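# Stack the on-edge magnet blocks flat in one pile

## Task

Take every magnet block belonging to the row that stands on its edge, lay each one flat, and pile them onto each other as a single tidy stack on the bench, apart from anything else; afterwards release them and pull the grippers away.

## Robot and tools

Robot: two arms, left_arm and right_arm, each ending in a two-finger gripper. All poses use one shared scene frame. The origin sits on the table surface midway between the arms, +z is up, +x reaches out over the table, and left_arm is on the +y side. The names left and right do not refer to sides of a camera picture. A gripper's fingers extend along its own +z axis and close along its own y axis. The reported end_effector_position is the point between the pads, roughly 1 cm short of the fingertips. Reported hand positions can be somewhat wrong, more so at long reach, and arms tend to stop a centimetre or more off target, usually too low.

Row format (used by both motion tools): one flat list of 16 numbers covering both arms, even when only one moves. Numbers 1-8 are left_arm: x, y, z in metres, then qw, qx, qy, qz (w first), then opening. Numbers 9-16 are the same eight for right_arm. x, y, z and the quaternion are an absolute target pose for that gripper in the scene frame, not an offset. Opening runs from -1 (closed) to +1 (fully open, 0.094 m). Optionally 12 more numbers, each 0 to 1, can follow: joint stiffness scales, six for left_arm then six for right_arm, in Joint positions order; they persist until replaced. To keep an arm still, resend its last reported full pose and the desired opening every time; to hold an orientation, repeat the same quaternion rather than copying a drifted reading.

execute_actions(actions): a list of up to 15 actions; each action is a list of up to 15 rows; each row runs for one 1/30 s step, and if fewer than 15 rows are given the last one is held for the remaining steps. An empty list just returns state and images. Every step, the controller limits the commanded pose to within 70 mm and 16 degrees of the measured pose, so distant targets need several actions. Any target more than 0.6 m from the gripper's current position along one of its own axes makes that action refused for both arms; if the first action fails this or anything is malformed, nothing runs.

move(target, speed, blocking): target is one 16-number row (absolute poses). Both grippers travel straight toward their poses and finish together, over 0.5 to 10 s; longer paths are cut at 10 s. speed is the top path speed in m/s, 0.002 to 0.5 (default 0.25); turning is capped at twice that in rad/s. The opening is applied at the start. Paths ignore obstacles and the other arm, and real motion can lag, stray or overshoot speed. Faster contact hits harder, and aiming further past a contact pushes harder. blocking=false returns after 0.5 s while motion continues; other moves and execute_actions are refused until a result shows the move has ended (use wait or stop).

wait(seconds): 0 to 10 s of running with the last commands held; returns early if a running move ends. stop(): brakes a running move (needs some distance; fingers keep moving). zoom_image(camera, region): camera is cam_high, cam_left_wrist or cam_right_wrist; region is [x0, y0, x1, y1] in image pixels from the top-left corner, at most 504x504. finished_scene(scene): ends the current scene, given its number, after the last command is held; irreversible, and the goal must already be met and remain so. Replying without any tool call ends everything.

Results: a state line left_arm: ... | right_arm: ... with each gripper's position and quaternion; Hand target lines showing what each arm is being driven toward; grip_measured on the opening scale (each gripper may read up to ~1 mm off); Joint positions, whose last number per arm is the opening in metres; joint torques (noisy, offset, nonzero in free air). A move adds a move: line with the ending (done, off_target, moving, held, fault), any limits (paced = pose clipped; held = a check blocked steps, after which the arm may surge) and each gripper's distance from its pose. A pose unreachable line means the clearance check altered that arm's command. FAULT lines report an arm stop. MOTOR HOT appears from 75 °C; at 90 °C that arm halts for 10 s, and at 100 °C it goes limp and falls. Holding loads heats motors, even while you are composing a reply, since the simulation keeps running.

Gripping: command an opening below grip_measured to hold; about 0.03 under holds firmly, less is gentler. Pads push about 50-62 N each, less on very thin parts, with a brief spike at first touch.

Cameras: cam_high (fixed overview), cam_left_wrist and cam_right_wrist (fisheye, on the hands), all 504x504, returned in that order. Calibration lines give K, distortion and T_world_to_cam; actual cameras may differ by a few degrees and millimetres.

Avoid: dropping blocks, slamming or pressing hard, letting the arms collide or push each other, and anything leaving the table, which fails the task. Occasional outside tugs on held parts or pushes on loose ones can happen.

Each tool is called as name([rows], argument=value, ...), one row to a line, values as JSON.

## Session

execute_actions(actions=[])

zoom_image(camera="cam_high", region=[130, 170, 430, 490])

Scene clock: 0.00 s.
left_arm: end_effector_position=(+0.2638, +0.1512, +0.1514) grip_measured=+1.000 end_effector_quat_wxyz=(+0.412, +0.570, +0.711, -0.005) | right_arm: end_effector_position=(+0.3171, -0.5675, +0.1725) grip_measured=+1.000 end_effector_quat_wxyz=(+0.163, +0.711, +0.684, +0.026)
Joint positions: left_arm=[-0.55   0.886  0.617 -0.459  0.101  0.752  0.094] | right_arm=[-0.616  1.93   1.857 -1.169 -0.045  0.835  0.094]
Joint velocities: left_arm=[-0.002  0.012  0.002 -0.037 -0.066 -0.066  0.   ] | right_arm=[ 0.012  0.017 -0.007 -0.007  0.007  0.007  0.   ]
Joint torques (N m, as the arm reports them, + toward a larger angle): no reading
Hand target (left_arm): +0.267, +0.148, +0.162; +0.428, +0.566, +0.705, -0.006
Hand target (right_arm): +0.317, -0.569, +0.179; +0.172, +0.709, +0.683, +0.023
Joint stiffness scale: left_arm=[1. 1. 1. 1. 1. 1.] | right_arm=[1. 1. 1. 1. 1. 1.]
camera_calibration (this result's frames):
cam_left_wrist: T_world_to_cam=[[-0.819563, -0.322921, -0.473328, 0.34016], [-0.343467, 0.938073, -0.0452764, -0.01556], [0.458636, 0.125466, -0.879722, 0.0821249], [0, 0, 0, 1]] pos_world=[0.235772, 0.114137, 0.23255]
cam_right_wrist: T_world_to_cam=[[-0.965122, 0.100193, -0.241868, 0.398408], [-0.0973768, 0.720198, 0.686901, 0.32041], [0.243016, 0.686496, -0.685322, 0.543295], [0, 0, 0, 1]] pos_world=[0.283684, -0.643646, 0.248604]

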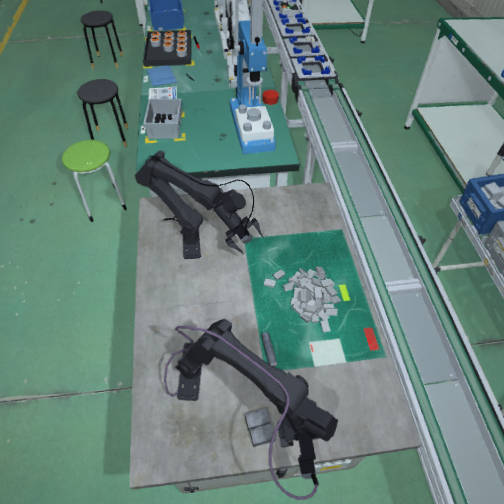

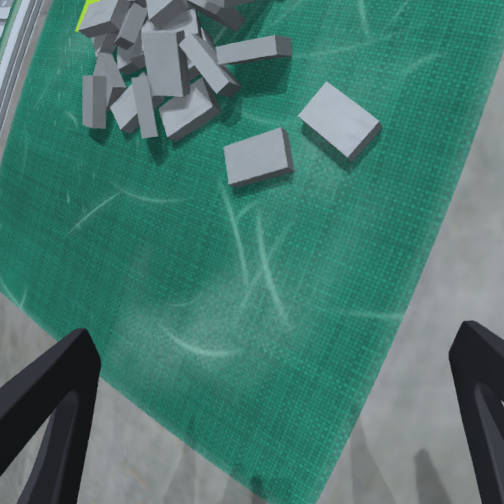

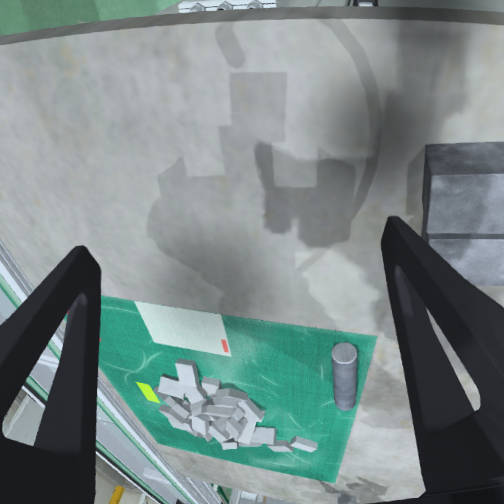

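Region (130, 170, 430, 490) of cam_high's 504x504 image, scaled by 1.575, with more detail than that image has; it fills the left 472 columns of this view, and the rest is white.

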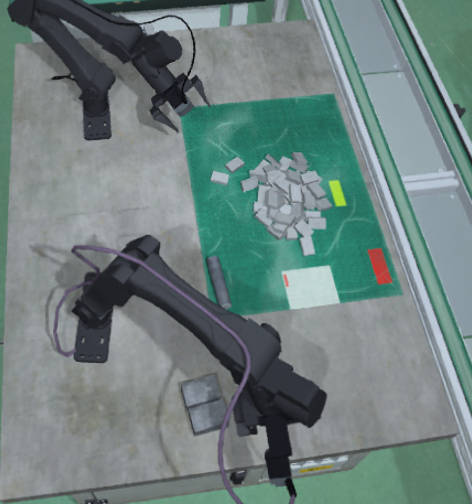

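move(target=[0.23,0.42,0.17,0,0,1,0,1,0.22,-0.3,0.22,0.128,0,0.991,0,1], speed=0.35)

Scene clock: 3.03 s.
left_arm: end_effector_position=(+0.2279, +0.4169, +0.1591) grip_measured=+1.000 end_effector_quat_wxyz=(-0.013, +0.014, +1.000, -0.001) | right_arm: end_effector_position=(+0.2278, -0.3045, +0.2159) grip_measured=+1.000 end_effector_quat_wxyz=(+0.124, +0.007, +0.992, -0.001)
Joint positions: left_arm=[ 0.446  1.419  1.29  -1.465 -0.01   0.471  0.094] | right_arm=[-0.058  1.253  1.366 -1.441 -0.051 -0.205  0.094]
Joint velocities: left_arm=[-0.012 -0.007  0.012 -0.081 -0.007  0.022  0.   ] | right_arm=[-0.007 -0.007  0.007 -0.022  0.022 -0.081  0.   ]
Joint torques (N m, as the arm reports them, + toward a larger angle): left_arm=[ 0.91 -3.62  8.11 -0.08 -0.02 -0.12] | right_arm=[ 0.62 -4.78  6.5   1.12 -0.04 -0.07]
Hand target (left_arm): +0.230, +0.421, +0.168; -0.005, +0.004, +1.000, +0.005
Hand target (right_arm): +0.222, -0.302, +0.218; +0.126, -0.000, +0.992, -0.004
Off the commanded pose (left_arm): 0.011 m, 2 deg.
Off the commanded pose (right_arm): 0.010 m, 1 deg.
Joint stiffness scale: left_arm=[1. 1. 1. 1. 1. 1.] | right_arm=[1. 1. 1. 1. 1. 1.]
move: off_target (left_arm)
camera_calibration (this result's frames):
cam_left_wrist: T_world_to_cam=[[-0.057044, -0.998316, 0.0105071, 0.431007], [-0.770297, 0.0507052, 0.635666, 0.0821107], [-0.635128, 0.0281674, -0.771893, 0.344795], [0, 0, 0, 1]] pos_world=[0.306825, 0.416406, 0.209421]
cam_right_wrist: T_world_to_cam=[[-0.102381, -0.994516, 0.0213348, -0.290353], [-0.754899, 0.0916451, 0.649406, 0.0590318], [-0.647801, 0.0503815, -0.760142, 0.439544], [0, 0, 0, 1]] pos_world=[0.299573, -0.316315, 0.301975]

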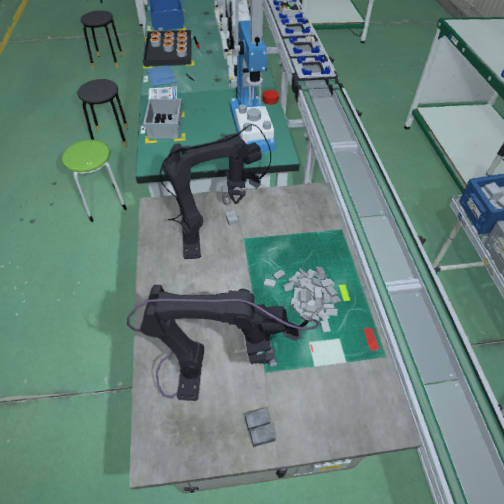

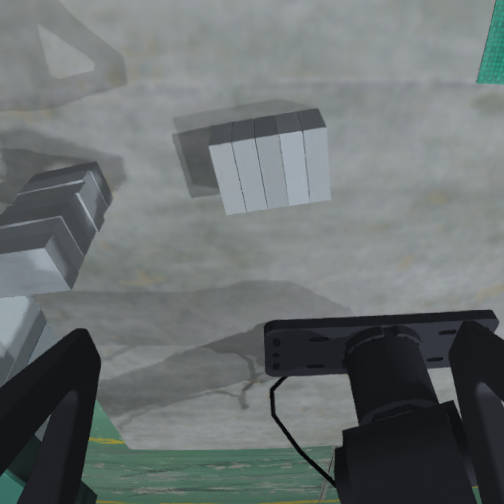

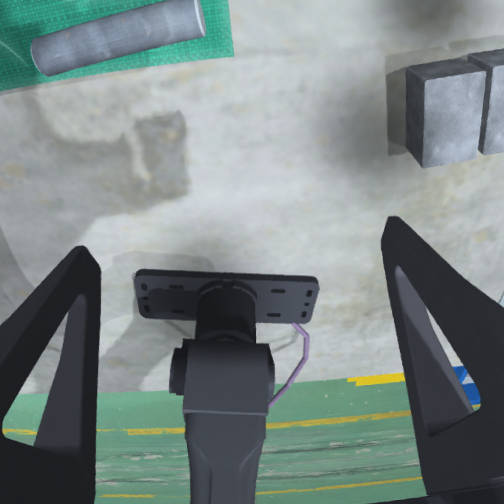

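move(target=[0.214,0.41,0.05,0,-0.057,0.998,0,0.75,0.22,-0.3,0.22,0.128,0,0.991,0,1])

move(target=[0.214,0.41,0.011,0,-0.057,0.998,0,0.75,0.22,-0.3,0.22,0.128,0,0.991,0,1], speed=0.06)

move(target=[0.214,0.41,0.011,0,-0.057,0.998,0,0.22,0.22,-0.3,0.22,0.128,0,0.991,0,1])

Scene clock: 4.50 s.
left_arm: end_effector_position=(+0.2146, +0.4100, +0.0486) grip_measured=+0.752 end_effector_quat_wxyz=(-0.016, -0.048, +0.999, -0.003) | right_arm: end_effector_position=(+0.2265, -0.3043, +0.2155) grip_measured=+1.000 end_effector_quat_wxyz=(+0.121, +0.006, +0.993, -0.001)
Joint positions: left_arm=[ 0.446  1.417  0.844 -1.029 -0.007  0.346  0.082] | right_arm=[-0.058  1.253  1.366 -1.446 -0.05  -0.205  0.094]
Joint velocities: left_arm=[-0.027  0.002 -0.012  0.037 -0.051 -0.051  0.   ] | right_arm=[-0.007  0.007 -0.007  0.037 -0.037  0.037  0.   ]
Joint torques (N m, as the arm reports them, + toward a larger angle): left_arm=[ 0.58 -5.06  4.09  0.25  0.1  -0.12] | right_arm=[ 0.63 -5.32  6.56  1.05 -0.08 -0.05]
Hand target (left_arm): +0.216, +0.411, +0.050; -0.000, -0.057, +0.998, +0.000
Hand target (right_arm): +0.220, -0.300, +0.220; +0.128, -0.000, +0.992, -0.000
Off the commanded pose (left_arm): 0.001 m, 2 deg.
Off the commanded pose (right_arm): 0.009 m, 1 deg.
Joint stiffness scale: left_arm=[1. 1. 1. 1. 1. 1.] | right_arm=[1. 1. 1. 1. 1. 1.]
move: done
camera_calibration (this result's frames):
cam_left_wrist: T_world_to_cam=[[0.067715, -0.997619, 0.0130548, 0.397365], [-0.766086, -0.0436078, 0.641257, 0.17989], [-0.639161, -0.0534238, -0.767215, 0.285279], [0, 0, 0, 1]] pos_world=[0.293243, 0.419504, 0.0983264]
cam_right_wrist: T_world_to_cam=[[-0.101711, -0.994579, 0.0216042, -0.290553], [-0.751449, 0.0910421, 0.65348, 0.0564141], [-0.651904, 0.0502317, -0.756636, 0.438588], [0, 0, 0, 1]] pos_world=[0.298757, -0.316145, 0.301263]

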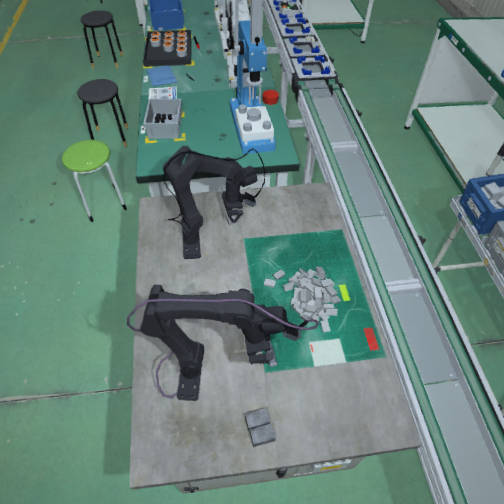

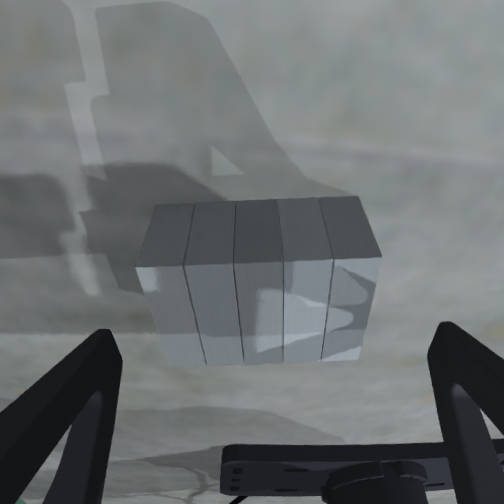

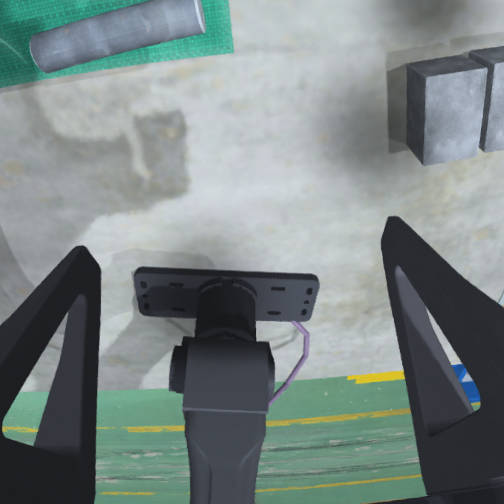

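Scene clock: 5.43 s.
left_arm: end_effector_position=(+0.2096, +0.4076, +0.0155) grip_measured=+0.752 end_effector_quat_wxyz=(-0.013, -0.050, +0.999, -0.002) | right_arm: end_effector_position=(+0.2264, -0.3043, +0.2155) grip_measured=+1.000 end_effector_quat_wxyz=(+0.121, +0.006, +0.993, -0.001)
Joint positions: left_arm=[ 0.446  1.446  0.725 -0.875 -0.007  0.342  0.082] | right_arm=[-0.058  1.253  1.366 -1.447 -0.05  -0.205  0.094]
Joint velocities: left_arm=[ 0.002  0.002 -0.002  0.037  0.007  0.051  0.001] | right_arm=[-0.012 -0.032  0.012  0.022  0.022 -0.022  0.   ]
Joint torques (N m, as the arm reports them, + toward a larger angle): left_arm=[ 0.64 -3.03  4.    0.52  0.1  -0.09] | right_arm=[ 0.65 -5.29  6.6   1.07 -0.09 -0.04]
Hand target (left_arm): +0.215, +0.410, +0.011; -0.000, -0.057, +0.998, +0.000
Hand target (right_arm): +0.220, -0.300, +0.220; +0.128, +0.000, +0.992, +0.000
Off the commanded pose (left_arm): 0.007 m, 2 deg.
Off the commanded pose (right_arm): 0.009 m, 1 deg.
Joint stiffness scale: left_arm=[1. 1. 1. 1. 1. 1.] | right_arm=[1. 1. 1. 1. 1. 1.]
move: done
camera_calibration (this result's frames):
cam_left_wrist: T_world_to_cam=[[0.0714496, -0.997388, 0.0105786, 0.394926], [-0.769641, -0.0483821, 0.636642, 0.199963], [-0.634467, -0.0536295, -0.771087, 0.255675], [0, 0, 0, 1]] pos_world=[0.2879, 0.417281, 0.0656658]
cam_right_wrist: T_world_to_cam=[[-0.101703, -0.994581, 0.0215576, -0.290534], [-0.751206, 0.0909866, 0.653767, 0.0562255], [-0.652186, 0.050296, -0.756389, 0.438541], [0, 0, 0, 1]] pos_world=[0.298699, -0.316132, 0.301213]

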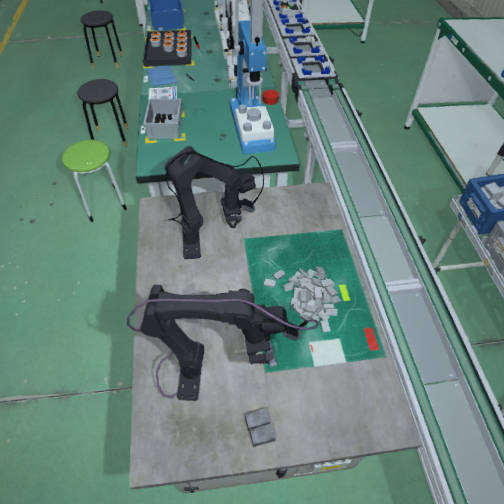

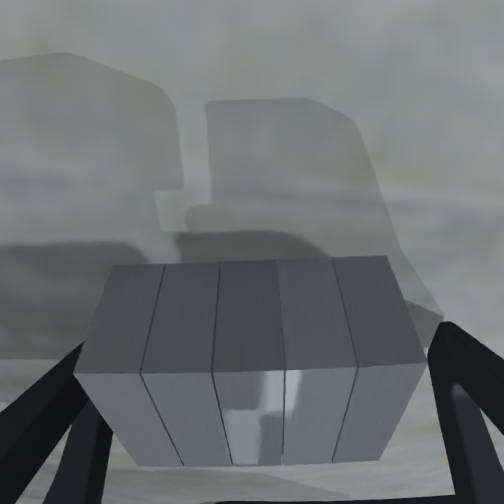

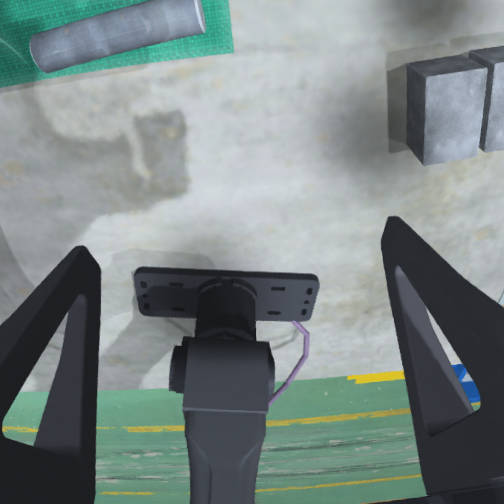

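Scene clock: 6.17 s.
left_arm: end_effector_position=(+0.2144, +0.4103, +0.0154) grip_measured=+0.222 end_effector_quat_wxyz=(-0.003, -0.050, +0.999, +0.004) | right_arm: end_effector_position=(+0.2264, -0.3043, +0.2155) grip_measured=+1.000 end_effector_quat_wxyz=(+0.121, +0.006, +0.993, -0.001)
Joint positions: left_arm=[ 0.446  1.446  0.725 -0.853 -0.009  0.342  0.057] | right_arm=[-0.058  1.253  1.366 -1.447 -0.05  -0.205  0.094]
Joint velocities: left_arm=[ 0.002 -0.002  0.002  0.007 -0.007  0.022 -0.   ] | right_arm=[-0.007 -0.017 -0.007  0.007  0.037 -0.037  0.   ]
Joint torques (N m, as the arm reports them, + toward a larger angle): left_arm=[ 0.57 -3.2   3.8   0.32  0.08 -0.11] | right_arm=[ 0.65 -5.25  6.65  1.06 -0.08 -0.05]
Hand target (left_arm): +0.214, +0.410, +0.011; -0.000, -0.057, +0.998, +0.000
Hand target (right_arm): +0.220, -0.300, +0.220; +0.128, +0.000, +0.992, +0.000
Off the commanded pose (left_arm): 0.004 m, 1 deg.
Off the commanded pose (right_arm): 0.009 m, 1 deg.
Joint stiffness scale: left_arm=[1. 1. 1. 1. 1. 1.] | right_arm=[1. 1. 1. 1. 1. 1.]
move: done
camera_calibration (this result's frames):
cam_left_wrist: T_world_to_cam=[[0.0713132, -0.997454, 0.000772862, 0.397446], [-0.781702, -0.0554067, 0.621186, 0.209562], [-0.619562, -0.0449029, -0.783662, 0.252234], [0, 0, 0, 1]] pos_world=[0.291746, 0.419371, 0.0671825]
cam_right_wrist: T_world_to_cam=[[-0.101703, -0.994581, 0.0215576, -0.290534], [-0.751206, 0.0909866, 0.653767, 0.0562255], [-0.652186, 0.050296, -0.756389, 0.438541], [0, 0, 0, 1]] pos_world=[0.298699, -0.316132, 0.301213]

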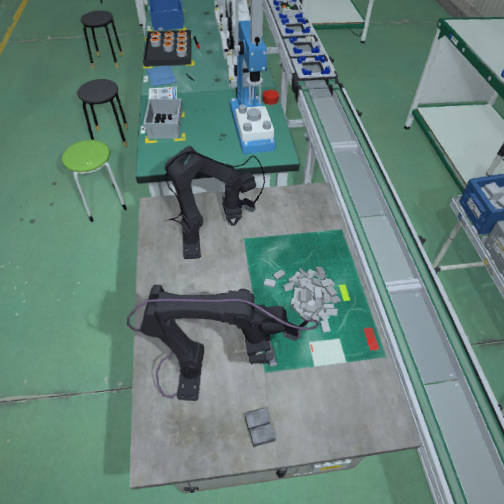

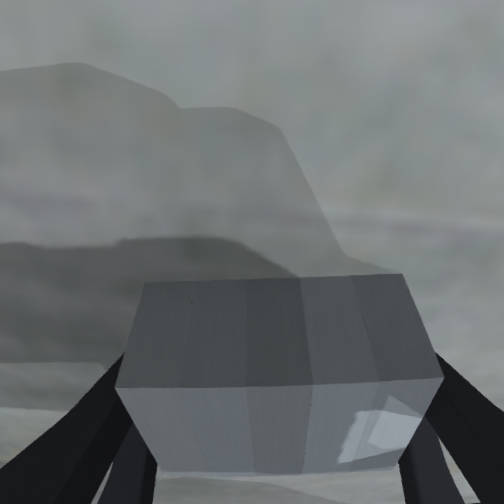

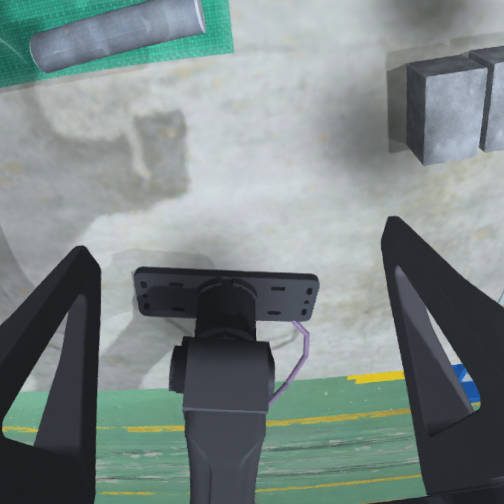

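move(target=[0.214,0.41,0.011,0,-0.057,0.998,0,0.15,0.22,-0.3,0.22,0.128,0,0.991,0,1])

move(target=[0.22,0.35,0.11,0,-0.044,0.999,0,0.15,0.22,-0.3,0.22,0.128,0,0.991,0,1], speed=0.12)

move(target=[0.15,0.01,0.19,0.023,0.05,0.66,-0.75,0.15,0.146,-0.075,0.135,0.354,-0.612,0.612,0.354,0.5], speed=0.2)

Scene clock: 7.07 s.
left_arm: end_effector_position=(+0.2148, +0.4103, +0.0154) grip_measured=+0.189 end_effector_quat_wxyz=(-0.002, -0.050, +0.999, +0.004) | right_arm: end_effector_position=(+0.2264, -0.3043, +0.2155) grip_measured=+1.000 end_effector_quat_wxyz=(+0.121, +0.006, +0.993, -0.001)
Joint positions: left_arm=[ 0.446  1.446  0.725 -0.851 -0.008  0.342  0.056] | right_arm=[-0.058  1.253  1.366 -1.447 -0.05  -0.205  0.094]
Joint velocities: left_arm=[-0.017 -0.002 -0.002 -0.051 -0.007 -0.037 -0.   ] | right_arm=[ 0.007  0.007 -0.017 -0.081 -0.007 -0.081  0.   ]
Joint torques (N m, as the arm reports them, + toward a larger angle): left_arm=[ 0.63 -3.21  3.8   0.34  0.11 -0.1 ] | right_arm=[ 0.67 -5.27  6.61  1.07 -0.08 -0.06]
Hand target (left_arm): +0.214, +0.410, +0.011; -0.000, -0.057, +0.998, -0.000
Hand target (right_arm): +0.220, -0.300, +0.220; +0.128, +0.000, +0.992, +0.000
Off the commanded pose (left_arm): 0.004 m, 1 deg.
Off the commanded pose (right_arm): 0.009 m, 1 deg.
Joint stiffness scale: left_arm=[1. 1. 1. 1. 1. 1.] | right_arm=[1. 1. 1. 1. 1. 1.]
move: done
camera_calibration (this result's frames):
cam_left_wrist: T_world_to_cam=[[0.0713138, -0.997453, 0.000930008, 0.397454], [-0.78276, -0.0553861, 0.619854, 0.210118], [-0.618224, -0.0449321, -0.784716, 0.252223], [0, 0, 0, 1]] pos_world=[0.292059, 0.419413, 0.0673115]
cam_right_wrist: T_world_to_cam=[[-0.101703, -0.994581, 0.0215576, -0.290534], [-0.751206, 0.0909866, 0.653767, 0.0562255], [-0.652186, 0.050296, -0.756389, 0.438541], [0, 0, 0, 1]] pos_world=[0.298699, -0.316132, 0.301213]

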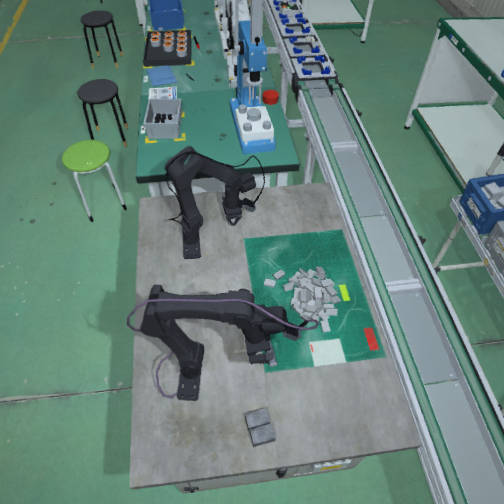

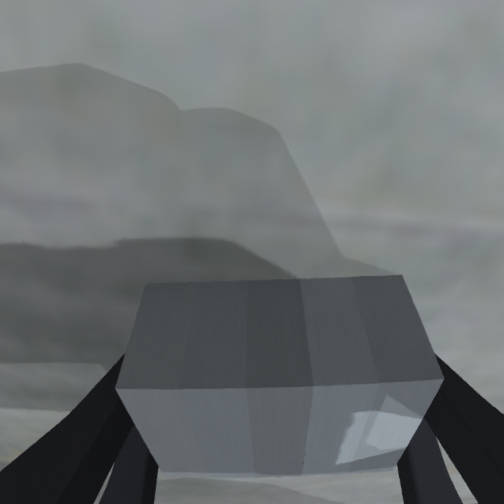

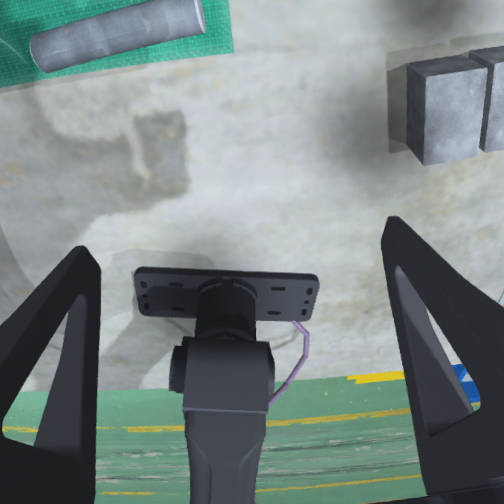

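Scene clock: 8.60 s.
left_arm: end_effector_position=(+0.2094, +0.3499, +0.0920) grip_measured=+0.189 end_effector_quat_wxyz=(-0.028, -0.045, +0.999, -0.005) | right_arm: end_effector_position=(+0.2264, -0.3043, +0.2155) grip_measured=+1.000 end_effector_quat_wxyz=(+0.121, +0.006, +0.993, -0.001)
Joint positions: left_arm=[ 0.173  1.304  0.931 -1.254  0.003  0.08   0.056] | right_arm=[-0.058  1.253  1.366 -1.447 -0.05  -0.205  0.094]
Joint velocities: left_arm=[-0.022 -0.007  0.002  0.066 -0.037 -0.022  0.001] | right_arm=[-0.012  0.017  0.012  0.066  0.022 -0.037  0.   ]
Joint torques (N m, as the arm reports them, + toward a larger angle): left_arm=[-1.02 -4.94  8.85 -0.24  0.06 -0.12] | right_arm=[ 0.64 -5.27  6.55  1.06 -0.09 -0.05]
Hand target (left_arm): +0.217, +0.348, +0.110; +0.001, -0.044, +0.999, -0.003
Hand target (right_arm): +0.220, -0.300, +0.220; +0.128, +0.000, +0.992, +0.000
Off the commanded pose (left_arm): 0.021 m, 3 deg.
Off the commanded pose (right_arm): 0.009 m, 1 deg.
Joint stiffness scale: left_arm=[1. 1. 1. 1. 1. 1.] | right_arm=[1. 1. 1. 1. 1. 1.]
move: off_target (left_arm)
camera_calibration (this result's frames):
cam_left_wrist: T_world_to_cam=[[0.0610564, -0.99798, 0.0175725, 0.338248], [-0.751701, -0.0343923, 0.658606, 0.137713], [-0.656671, -0.0534214, -0.752283, 0.314348], [0, 0, 0, 1]] pos_world=[0.28929, 0.359094, 0.139836]
cam_right_wrist: T_world_to_cam=[[-0.101703, -0.994581, 0.0215576, -0.290534], [-0.751206, 0.0909866, 0.653767, 0.0562255], [-0.652186, 0.050296, -0.756389, 0.438541], [0, 0, 0, 1]] pos_world=[0.298699, -0.316132, 0.301213]

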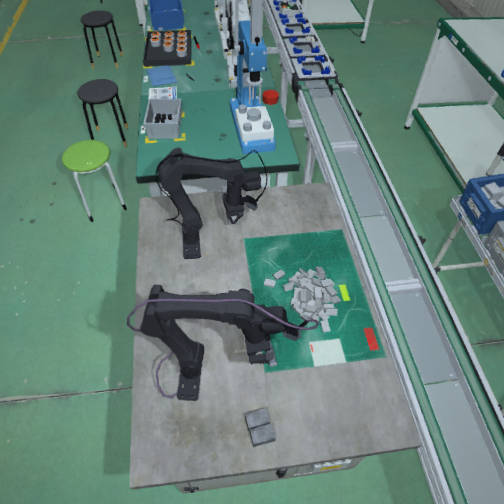

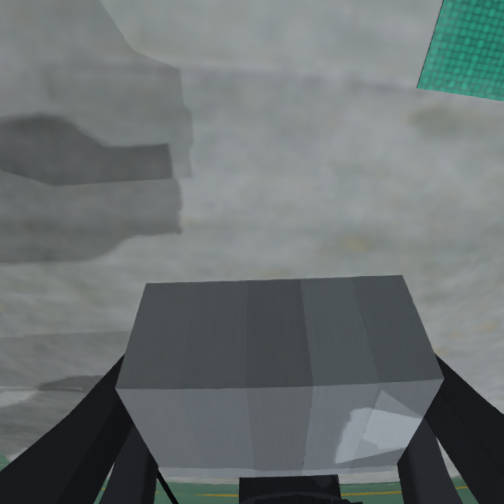

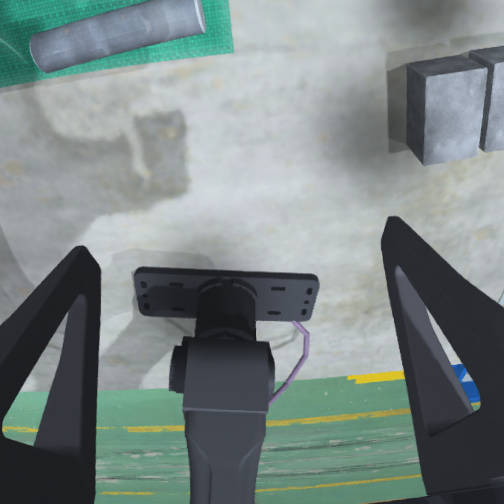

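Scene clock: 14.63 s.
left_arm: end_effector_position=(+0.1524, +0.0072, +0.1595) grip_measured=+0.190 end_effector_quat_wxyz=(+0.003, +0.008, +0.698, -0.716) | right_arm: end_effector_position=(+0.1530, -0.0797, +0.1350) grip_measured=+0.502 end_effector_quat_wxyz=(-0.348, +0.613, -0.622, -0.341)
Joint positions: left_arm=[-0.807  1.535  0.146  1.425  0.767 -1.58   0.056] | right_arm=[ 0.36   1.041  0.596 -0.8   -0.983 -1.189  0.071]
Joint velocities: left_arm=[ 0.017  0.012 -0.002  0.139 -0.022 -0.037  0.001] | right_arm=[ 0.012 -0.027  0.002  0.007  0.022  0.051 -0.   ]
Joint torques (N m, as the arm reports them, + toward a larger angle): left_arm=[-1.01 -3.58  3.85  3.06 -0.02 -0.05] | right_arm=[ 0.65 -0.32  6.58  1.48 -0.74 -0.08]
Hand target (left_arm): +0.147, +0.008, +0.190; +0.034, +0.046, +0.657, -0.752
Hand target (right_arm): +0.150, -0.076, +0.134; -0.348, +0.614, -0.614, -0.355
Off the commanded pose (left_arm): 0.031 m, 8 deg.
Off the commanded pose (right_arm): 0.008 m, 2 deg.
Joint stiffness scale: left_arm=[1. 1. 1. 1. 1. 1.] | right_arm=[1. 1. 1. 1. 1. 1.]
joint sent to its limit (left arm) — the command would take joint 4 (wrist pitch) past its upper limit, so that joint was sent only as far as its limit.
move: off_target (left_arm); limits=paced
camera_calibration (this result's frames):
cam_left_wrist: T_world_to_cam=[[-0.0453476, 0.0345613, 0.998373, -0.149126], [-0.782308, 0.620277, -0.0570061, 0.152695], [-0.621239, -0.783621, -0.00109051, 0.189416], [0, 0, 0, 1]] pos_world=[0.230364, 0.0588716, 0.157795]
cam_right_wrist: T_world_to_cam=[[0.994683, -0.093058, -0.0441208, -0.159885], [-0.0955898, -0.993656, -0.0592443, -0.0572369], [-0.0383277, 0.0631467, -0.997268, 0.258101], [0, 0, 0, 1]] pos_world=[0.163456, -0.0880506, 0.246951]

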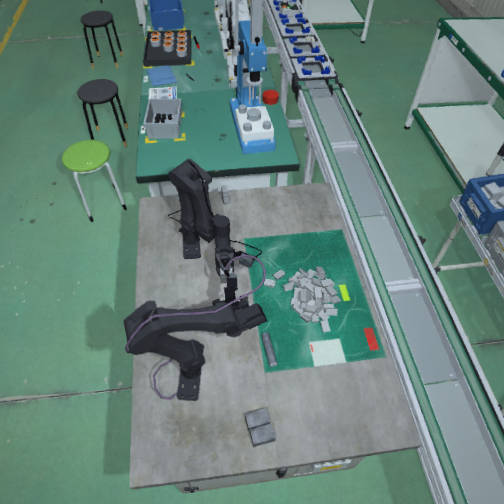

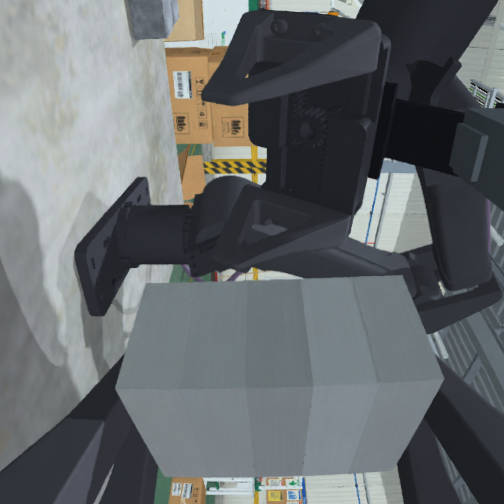

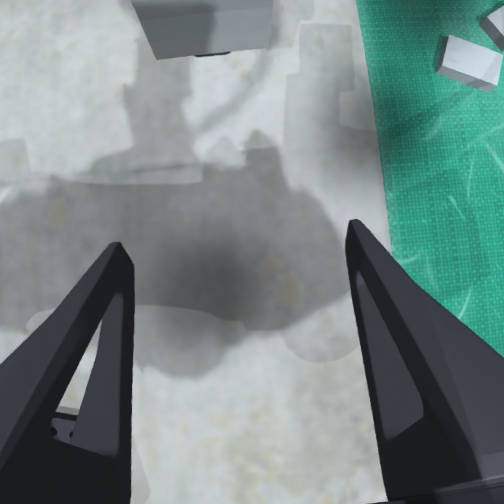

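execute_actions([
  [[0.15,0.01,0.19,0.023,0.05,0.66,-0.75,0.15,0.148,-0.05,0.136,0.354,-0.612,0.612,0.354,0.5]],
  [[0.15,0.01,0.19,0.023,0.05,0.66,-0.75,0.15,0.15,-0.025,0.136,0.354,-0.612,0.612,0.354,0.5]],
  [[0.15,0.01,0.19,0.023,0.05,0.66,-0.75,0.15,0.15,0,0.136,0.354,-0.612,0.612,0.354,0.5]],
  [[0.15,0.01,0.19,0.023,0.05,0.66,-0.75,0.15,0.15,0.02,0.136,0.354,-0.612,0.612,0.354,0.5]],
  [[0.15,0.01,0.19,0.023,0.05,0.66,-0.75,0.15,0.15,0.02,0.136,0.354,-0.612,0.612,0.354,0.0]],
])

Scene clock: 18.57 s.
left_arm: end_effector_position=(+0.1473, +0.0081, +0.1605) grip_measured=+0.190 end_effector_quat_wxyz=(-0.010, +0.018, +0.696, -0.718) | right_arm: end_effector_position=(+0.1488, +0.0153, +0.1331) grip_measured=+0.002 end_effector_quat_wxyz=(-0.350, +0.611, -0.617, -0.351)
Joint positions: left_arm=[-0.8    1.536  0.146  1.434  0.808 -1.59   0.056] | right_arm=[ 0.851  1.126  0.541 -0.164 -0.728 -0.547  0.047]
Joint velocities: left_arm=[ 0.002 -0.007 -0.007 -0.022  0.037  0.066  0.   ] | right_arm=[ 0.017 -0.002  0.002 -0.007  0.022 -0.037 -0.001]
Joint torques (N m, as the arm reports them, + toward a larger angle): left_arm=[ 0.93 -4.45  4.49  2.68  0.09 -0.05] | right_arm=[ 0.64 -1.45  8.83  2.37 -0.33  0.04]
Hand target (left_arm): +0.149, +0.010, +0.189; +0.024, +0.050, +0.662, -0.748
Hand target (right_arm): +0.150, +0.020, +0.136; -0.354, +0.612, -0.612, -0.354
Off the commanded pose (left_arm): 0.030 m, 8 deg.
Off the commanded pose (right_arm): 0.006 m, 1 deg.
Joint stiffness scale: left_arm=[1. 1. 1. 1. 1. 1.] | right_arm=[1. 1. 1. 1. 1. 1.]
camera_calibration (this result's frames):
cam_left_wrist: T_world_to_cam=[[-0.0397075, 0.0396029, 0.998426, -0.151272], [-0.761134, 0.646181, -0.0559013, 0.144637], [-0.647378, -0.762156, 0.00448486, 0.189775], [0, 0, 0, 1]] pos_world=[0.226937, 0.0571675, 0.158268]
cam_right_wrist: T_world_to_cam=[[0.994924, -0.0846582, -0.0543969, -0.145738], [-0.088751, -0.993008, -0.0778402, 0.0381005], [-0.0474267, 0.0822729, -0.995481, 0.250808], [0, 0, 0, 1]] pos_world=[0.160275, 0.00486144, 0.244713]

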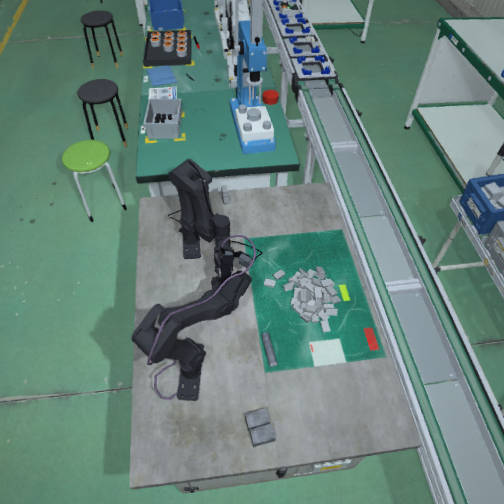

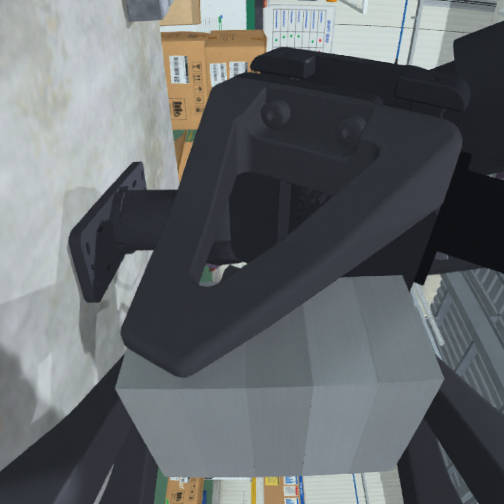

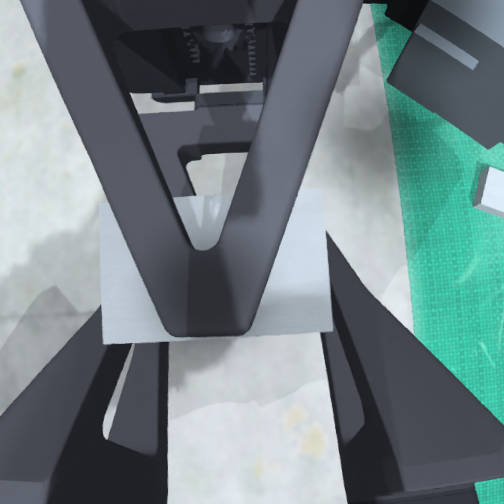

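Raise slightly, then close.

execute_actions([
  [[0.15,0.01,0.19,0.023,0.05,0.66,-0.75,0.15,0.148,0.021,0.139,0.354,-0.612,0.612,0.354,0]],
  [[0.15,0.01,0.19,0.023,0.05,0.66,-0.75,0.15,0.148,0.021,0.139,0.354,-0.612,0.612,0.354,-0.17]],
  [[0.15,0.01,0.19,0.023,0.05,0.66,-0.75,0.15,0.148,0.021,0.139,0.354,-0.612,0.612,0.354,-0.17]],
])

Scene clock: 20.23 s.
left_arm: end_effector_position=(+0.1474, +0.0081, +0.1605) grip_measured=+0.190 end_effector_quat_wxyz=(-0.010, +0.019, +0.696, -0.718) | right_arm: end_effector_position=(+0.1471, +0.0164, +0.1324) grip_measured=-0.123 end_effector_quat_wxyz=(-0.346, +0.608, -0.621, -0.352)
Joint positions: left_arm=[-0.8    1.536  0.146  1.434  0.807 -1.589  0.056] | right_arm=[ 0.861  1.126  0.541 -0.164 -0.72  -0.53   0.041]
Joint velocities: left_arm=[-0.012 -0.022  0.007 -0.11  -0.007 -0.007 -0.001] | right_arm=[ 0.002 -0.007 -0.017  0.007 -0.007  0.007 -0.001]
Joint torques (N m, as the arm reports them, + toward a larger angle): left_arm=[ 0.9  -4.4   4.47  2.7   0.09 -0.07] | right_arm=[ 0.57 -2.3   9.33  2.24 -0.32 -0.03]
Hand target (left_arm): +0.149, +0.010, +0.189; +0.024, +0.050, +0.662, -0.748
Hand target (right_arm): +0.148, +0.021, +0.139; -0.354, +0.612, -0.612, -0.354
Off the commanded pose (left_arm): 0.030 m, 8 deg.
Off the commanded pose (right_arm): 0.008 m, 1 deg.
Joint stiffness scale: left_arm=[1. 1. 1. 1. 1. 1.] | right_arm=[1. 1. 1. 1. 1. 1.]
camera_calibration (this result's frames):
cam_left_wrist: T_world_to_cam=[[-0.0412341, 0.0396588, 0.998362, -0.151036], [-0.761324, 0.645852, -0.0570997, 0.144913], [-0.647059, -0.762432, 0.00356205, 0.18992], [0, 0, 0, 1]] pos_world=[0.226988, 0.0571986, 0.158387]
cam_right_wrist: T_world_to_cam=[[0.993931, -0.0888397, -0.0648785, -0.142396], [-0.0934843, -0.992981, -0.0724552, 0.0389997], [-0.0579862, 0.0780805, -0.995259, 0.25153], [0, 0, 0, 1]] pos_world=[0.159763, 0.00643599, 0.243925]

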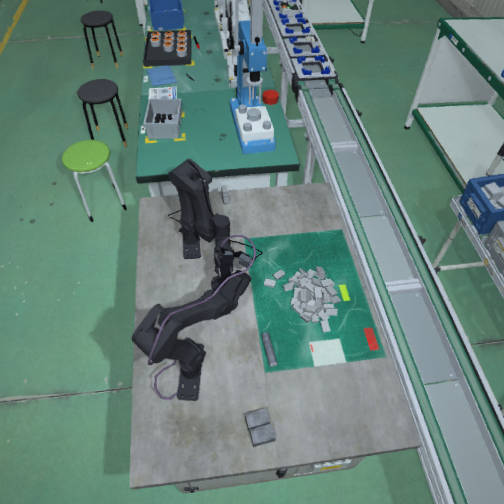

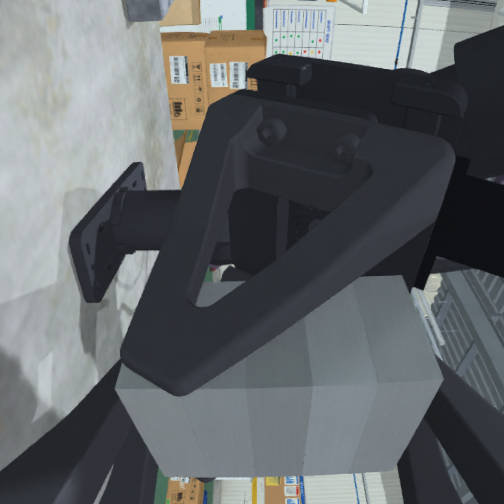

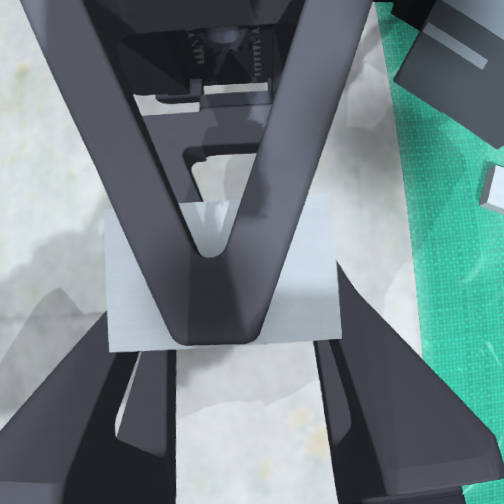

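Roughly flush; fine.

execute_actions([
  [[0.148,0.009,0.175,0.006,0.035,0.678,-0.734,0.15,0.148,0.021,0.15,0.372,-0.61,0.598,0.361,-0.16]],
  [[0.147,0.008,0.162,-0.01,0.019,0.696,-0.718,0.15,0.148,0.022,0.16,0.39,-0.608,0.585,0.368,-0.16]],
  [[0.147,0.008,0.162,-0.01,0.019,0.696,-0.718,0.35,0.148,0.022,0.16,0.39,-0.608,0.585,0.368,-0.16]],
  [[0.147,0.008,0.162,-0.01,0.019,0.696,-0.718,0.8,0.148,0.022,0.16,0.39,-0.608,0.585,0.368,-0.16]],
  [[0.147,0.025,0.16,-0.01,0.019,0.696,-0.718,0.8,0.148,0.012,0.16,0.39,-0.608,0.585,0.368,-0.16]],
  [[0.147,0.045,0.16,-0.01,0.019,0.696,-0.718,0.8,0.148,0,0.16,0.39,-0.608,0.585,0.368,-0.16]],
  [[0.15,0.065,0.155,-0.03,0,0.72,-0.69,0.8,0.148,0,0.16,0.39,-0.608,0.585,0.368,-0.16]],
])

execute_actions([
  [[0.16,0.08,0.146,-0.036,-0.006,0.727,-0.686,1,0.148,0,0.142,0.39,-0.608,0.585,0.368,-0.16]],
  [[0.18,0.1,0.14,-0.036,-0.006,0.727,-0.686,1,0.148,0,0.122,0.39,-0.608,0.585,0.368,-0.16]],
  [[0.2,0.11,0.13,-0.036,-0.006,0.727,-0.686,1,0.148,0,0.102,0.39,-0.608,0.585,0.368,-0.16]],
  [[0.2,0.11,0.11,-0.036,-0.006,0.727,-0.686,1,0.148,0,0.082,0.39,-0.608,0.585,0.368,-0.16]],
  [[0.2,0.11,0.1,-0.036,-0.006,0.727,-0.686,1,0.148,0,0.062,0.39,-0.608,0.585,0.368,-0.16]],
  [[0.2,0.11,0.1,-0.036,-0.006,0.727,-0.686,1,0.148,0,0.047,0.39,-0.608,0.585,0.368,-0.16]],
  [[0.2,0.11,0.1,-0.036,-0.006,0.727,-0.686,1,0.148,0,0.038,0.39,-0.608,0.585,0.368,-0.16]],
])

Scene clock: 24.27 s.
left_arm: end_effector_position=(+0.1498, +0.0633, +0.1567) grip_measured=+0.798 end_effector_quat_wxyz=(-0.032, -0.001, +0.715, -0.698) | right_arm: end_effector_position=(+0.1480, -0.0053, +0.1323) grip_measured=-0.123 end_effector_quat_wxyz=(-0.351, +0.603, -0.623, -0.353)
Joint positions: left_arm=[-0.531  1.239  0.056  1.135  1.081 -1.577  0.084] | right_arm=[ 0.768  1.061  0.512 -0.243 -0.783 -0.601  0.041]
Joint velocities: left_arm=[-0.017 -0.183 -0.012 -0.462  0.066  0.095  0.   ] | right_arm=[ 0.007  0.002  0.002 -0.066  0.022  0.037  0.   ]
Joint torques (N m, as the arm reports them, + toward a larger angle): left_arm=[ 1.03 -2.94  4.83  1.52  0.15  0.13] | right_arm=[-0.83 -5.22  9.37  2.53 -0.9  -0.09]
Hand target (left_arm): +0.150, +0.065, +0.155; -0.030, +0.001, +0.719, -0.694
Hand target (right_arm): +0.148, -0.000, +0.159; -0.389, +0.610, -0.585, -0.367
Off the commanded pose (left_arm): 0.002 m, 1 deg.
Off the commanded pose (right_arm): 0.028 m, 7 deg.
Joint stiffness scale: left_arm=[1. 1. 1. 1. 1. 1.] | right_arm=[1. 1. 1. 1. 1. 1.]
camera_calibration (this result's frames):
cam_left_wrist: T_world_to_cam=[[0.0182435, -0.0152631, 0.999717, -0.154885], [-0.759442, 0.65014, 0.0237847, 0.0976774], [-0.650319, -0.759661, 0.00026938, 0.234396], [0, 0, 0, 1]] pos_world=[0.229438, 0.112193, 0.152455]
cam_right_wrist: T_world_to_cam=[[0.992844, -0.0996351, -0.0658312, -0.145017], [-0.104872, -0.991135, -0.0815669, 0.0203882], [-0.0571206, 0.0878871, -0.994491, 0.253066], [0, 0, 0, 1]] pos_world=[0.160572, -0.0164825, 0.243788]

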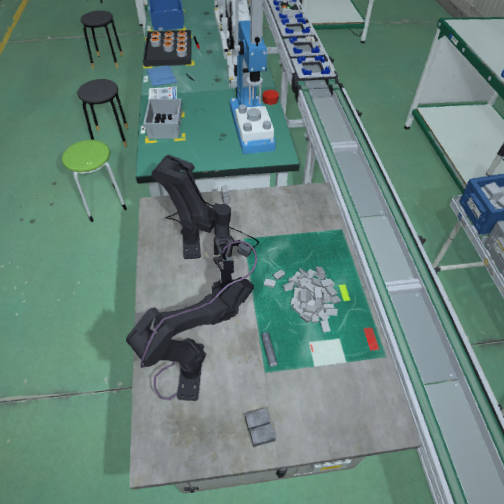

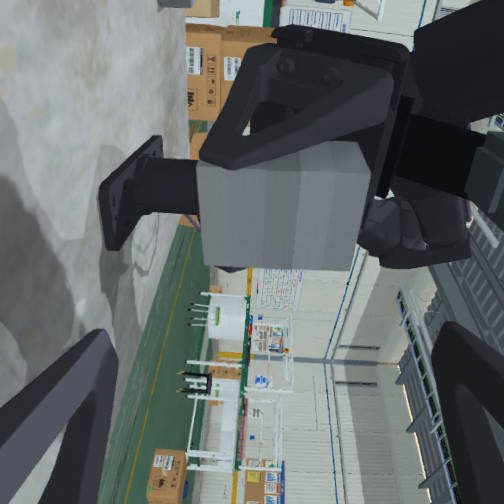

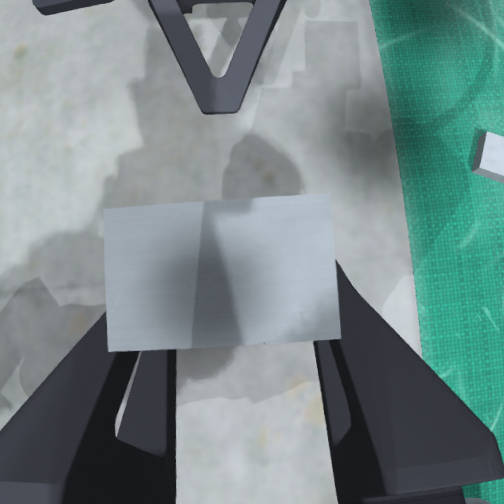

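Scene clock: 27.77 s.
left_arm: end_effector_position=(+0.1962, +0.1091, +0.0963) grip_measured=+1.000 end_effector_quat_wxyz=(-0.044, -0.016, +0.732, -0.680) | right_arm: end_effector_position=(+0.1446, -0.0084, +0.0218) grip_measured=-0.123 end_effector_quat_wxyz=(-0.358, +0.608, -0.615, -0.351)
Joint positions: left_arm=[-0.176  1.652  0.151  1.02   1.417 -1.181  0.094] | right_arm=[ 0.763  1.518  0.201  0.533 -0.79  -0.62   0.041]
Joint velocities: left_arm=[-0.002  0.017 -0.012 -0.007  0.066 -0.037  0.   ] | right_arm=[ 0.007 -0.002  0.002  0.037 -0.051 -0.037  0.   ]
Joint torques (N m, as the arm reports them, + toward a larger angle): left_arm=[ 0.87 -2.48  3.74  1.52  0.52 -0.06] | right_arm=[-0.58 -3.01  5.34  2.96 -0.85  0.03]
Hand target (left_arm): +0.200, +0.110, +0.100; -0.036, -0.006, +0.728, -0.685
Hand target (right_arm): +0.148, -0.001, +0.038; -0.388, +0.610, -0.585, -0.367
Off the commanded pose (left_arm): 0.005 m, 2 deg.
Off the commanded pose (right_arm): 0.019 m, 5 deg.
Joint stiffness scale: left_arm=[1. 1. 1. 1. 1. 1.] | right_arm=[1. 1. 1. 1. 1. 1.]
camera_calibration (this result's frames):
cam_left_wrist: T_world_to_cam=[[0.0542653, -0.0651682, 0.996398, -0.0960146], [-0.759671, 0.644918, 0.0835529, 0.0994515], [-0.64804, -0.761468, -0.0145097, 0.300555], [0, 0, 0, 1]] pos_world=[0.275532, 0.158468, 0.0917202]
cam_right_wrist: T_world_to_cam=[[0.994812, -0.0905501, -0.0463676, -0.149848], [-0.0945089, -0.991279, -0.0918341, 0.00663846], [-0.0376476, 0.0957398, -0.994694, 0.14051], [0, 0, 0, 1]] pos_world=[0.154988, -0.0204405, 0.133426]

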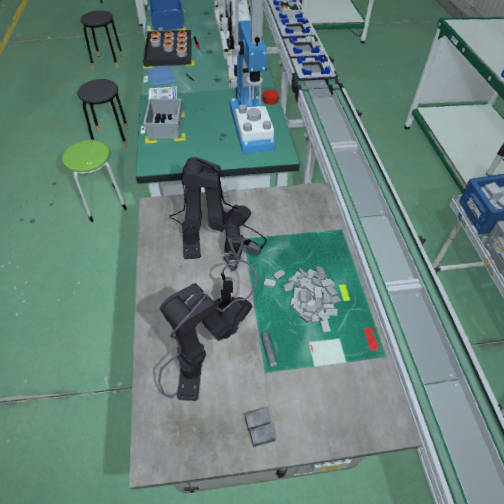

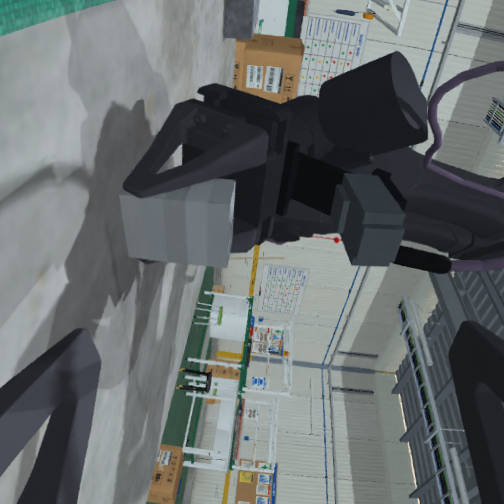

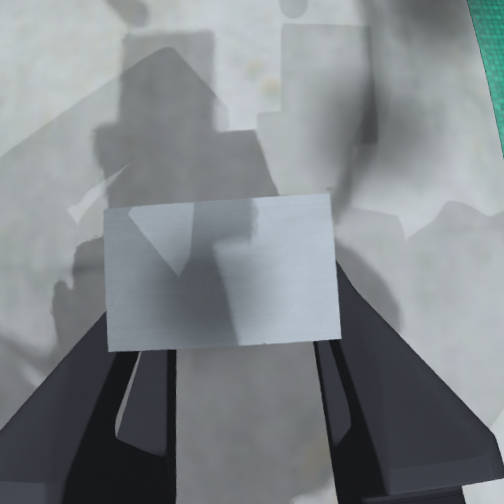

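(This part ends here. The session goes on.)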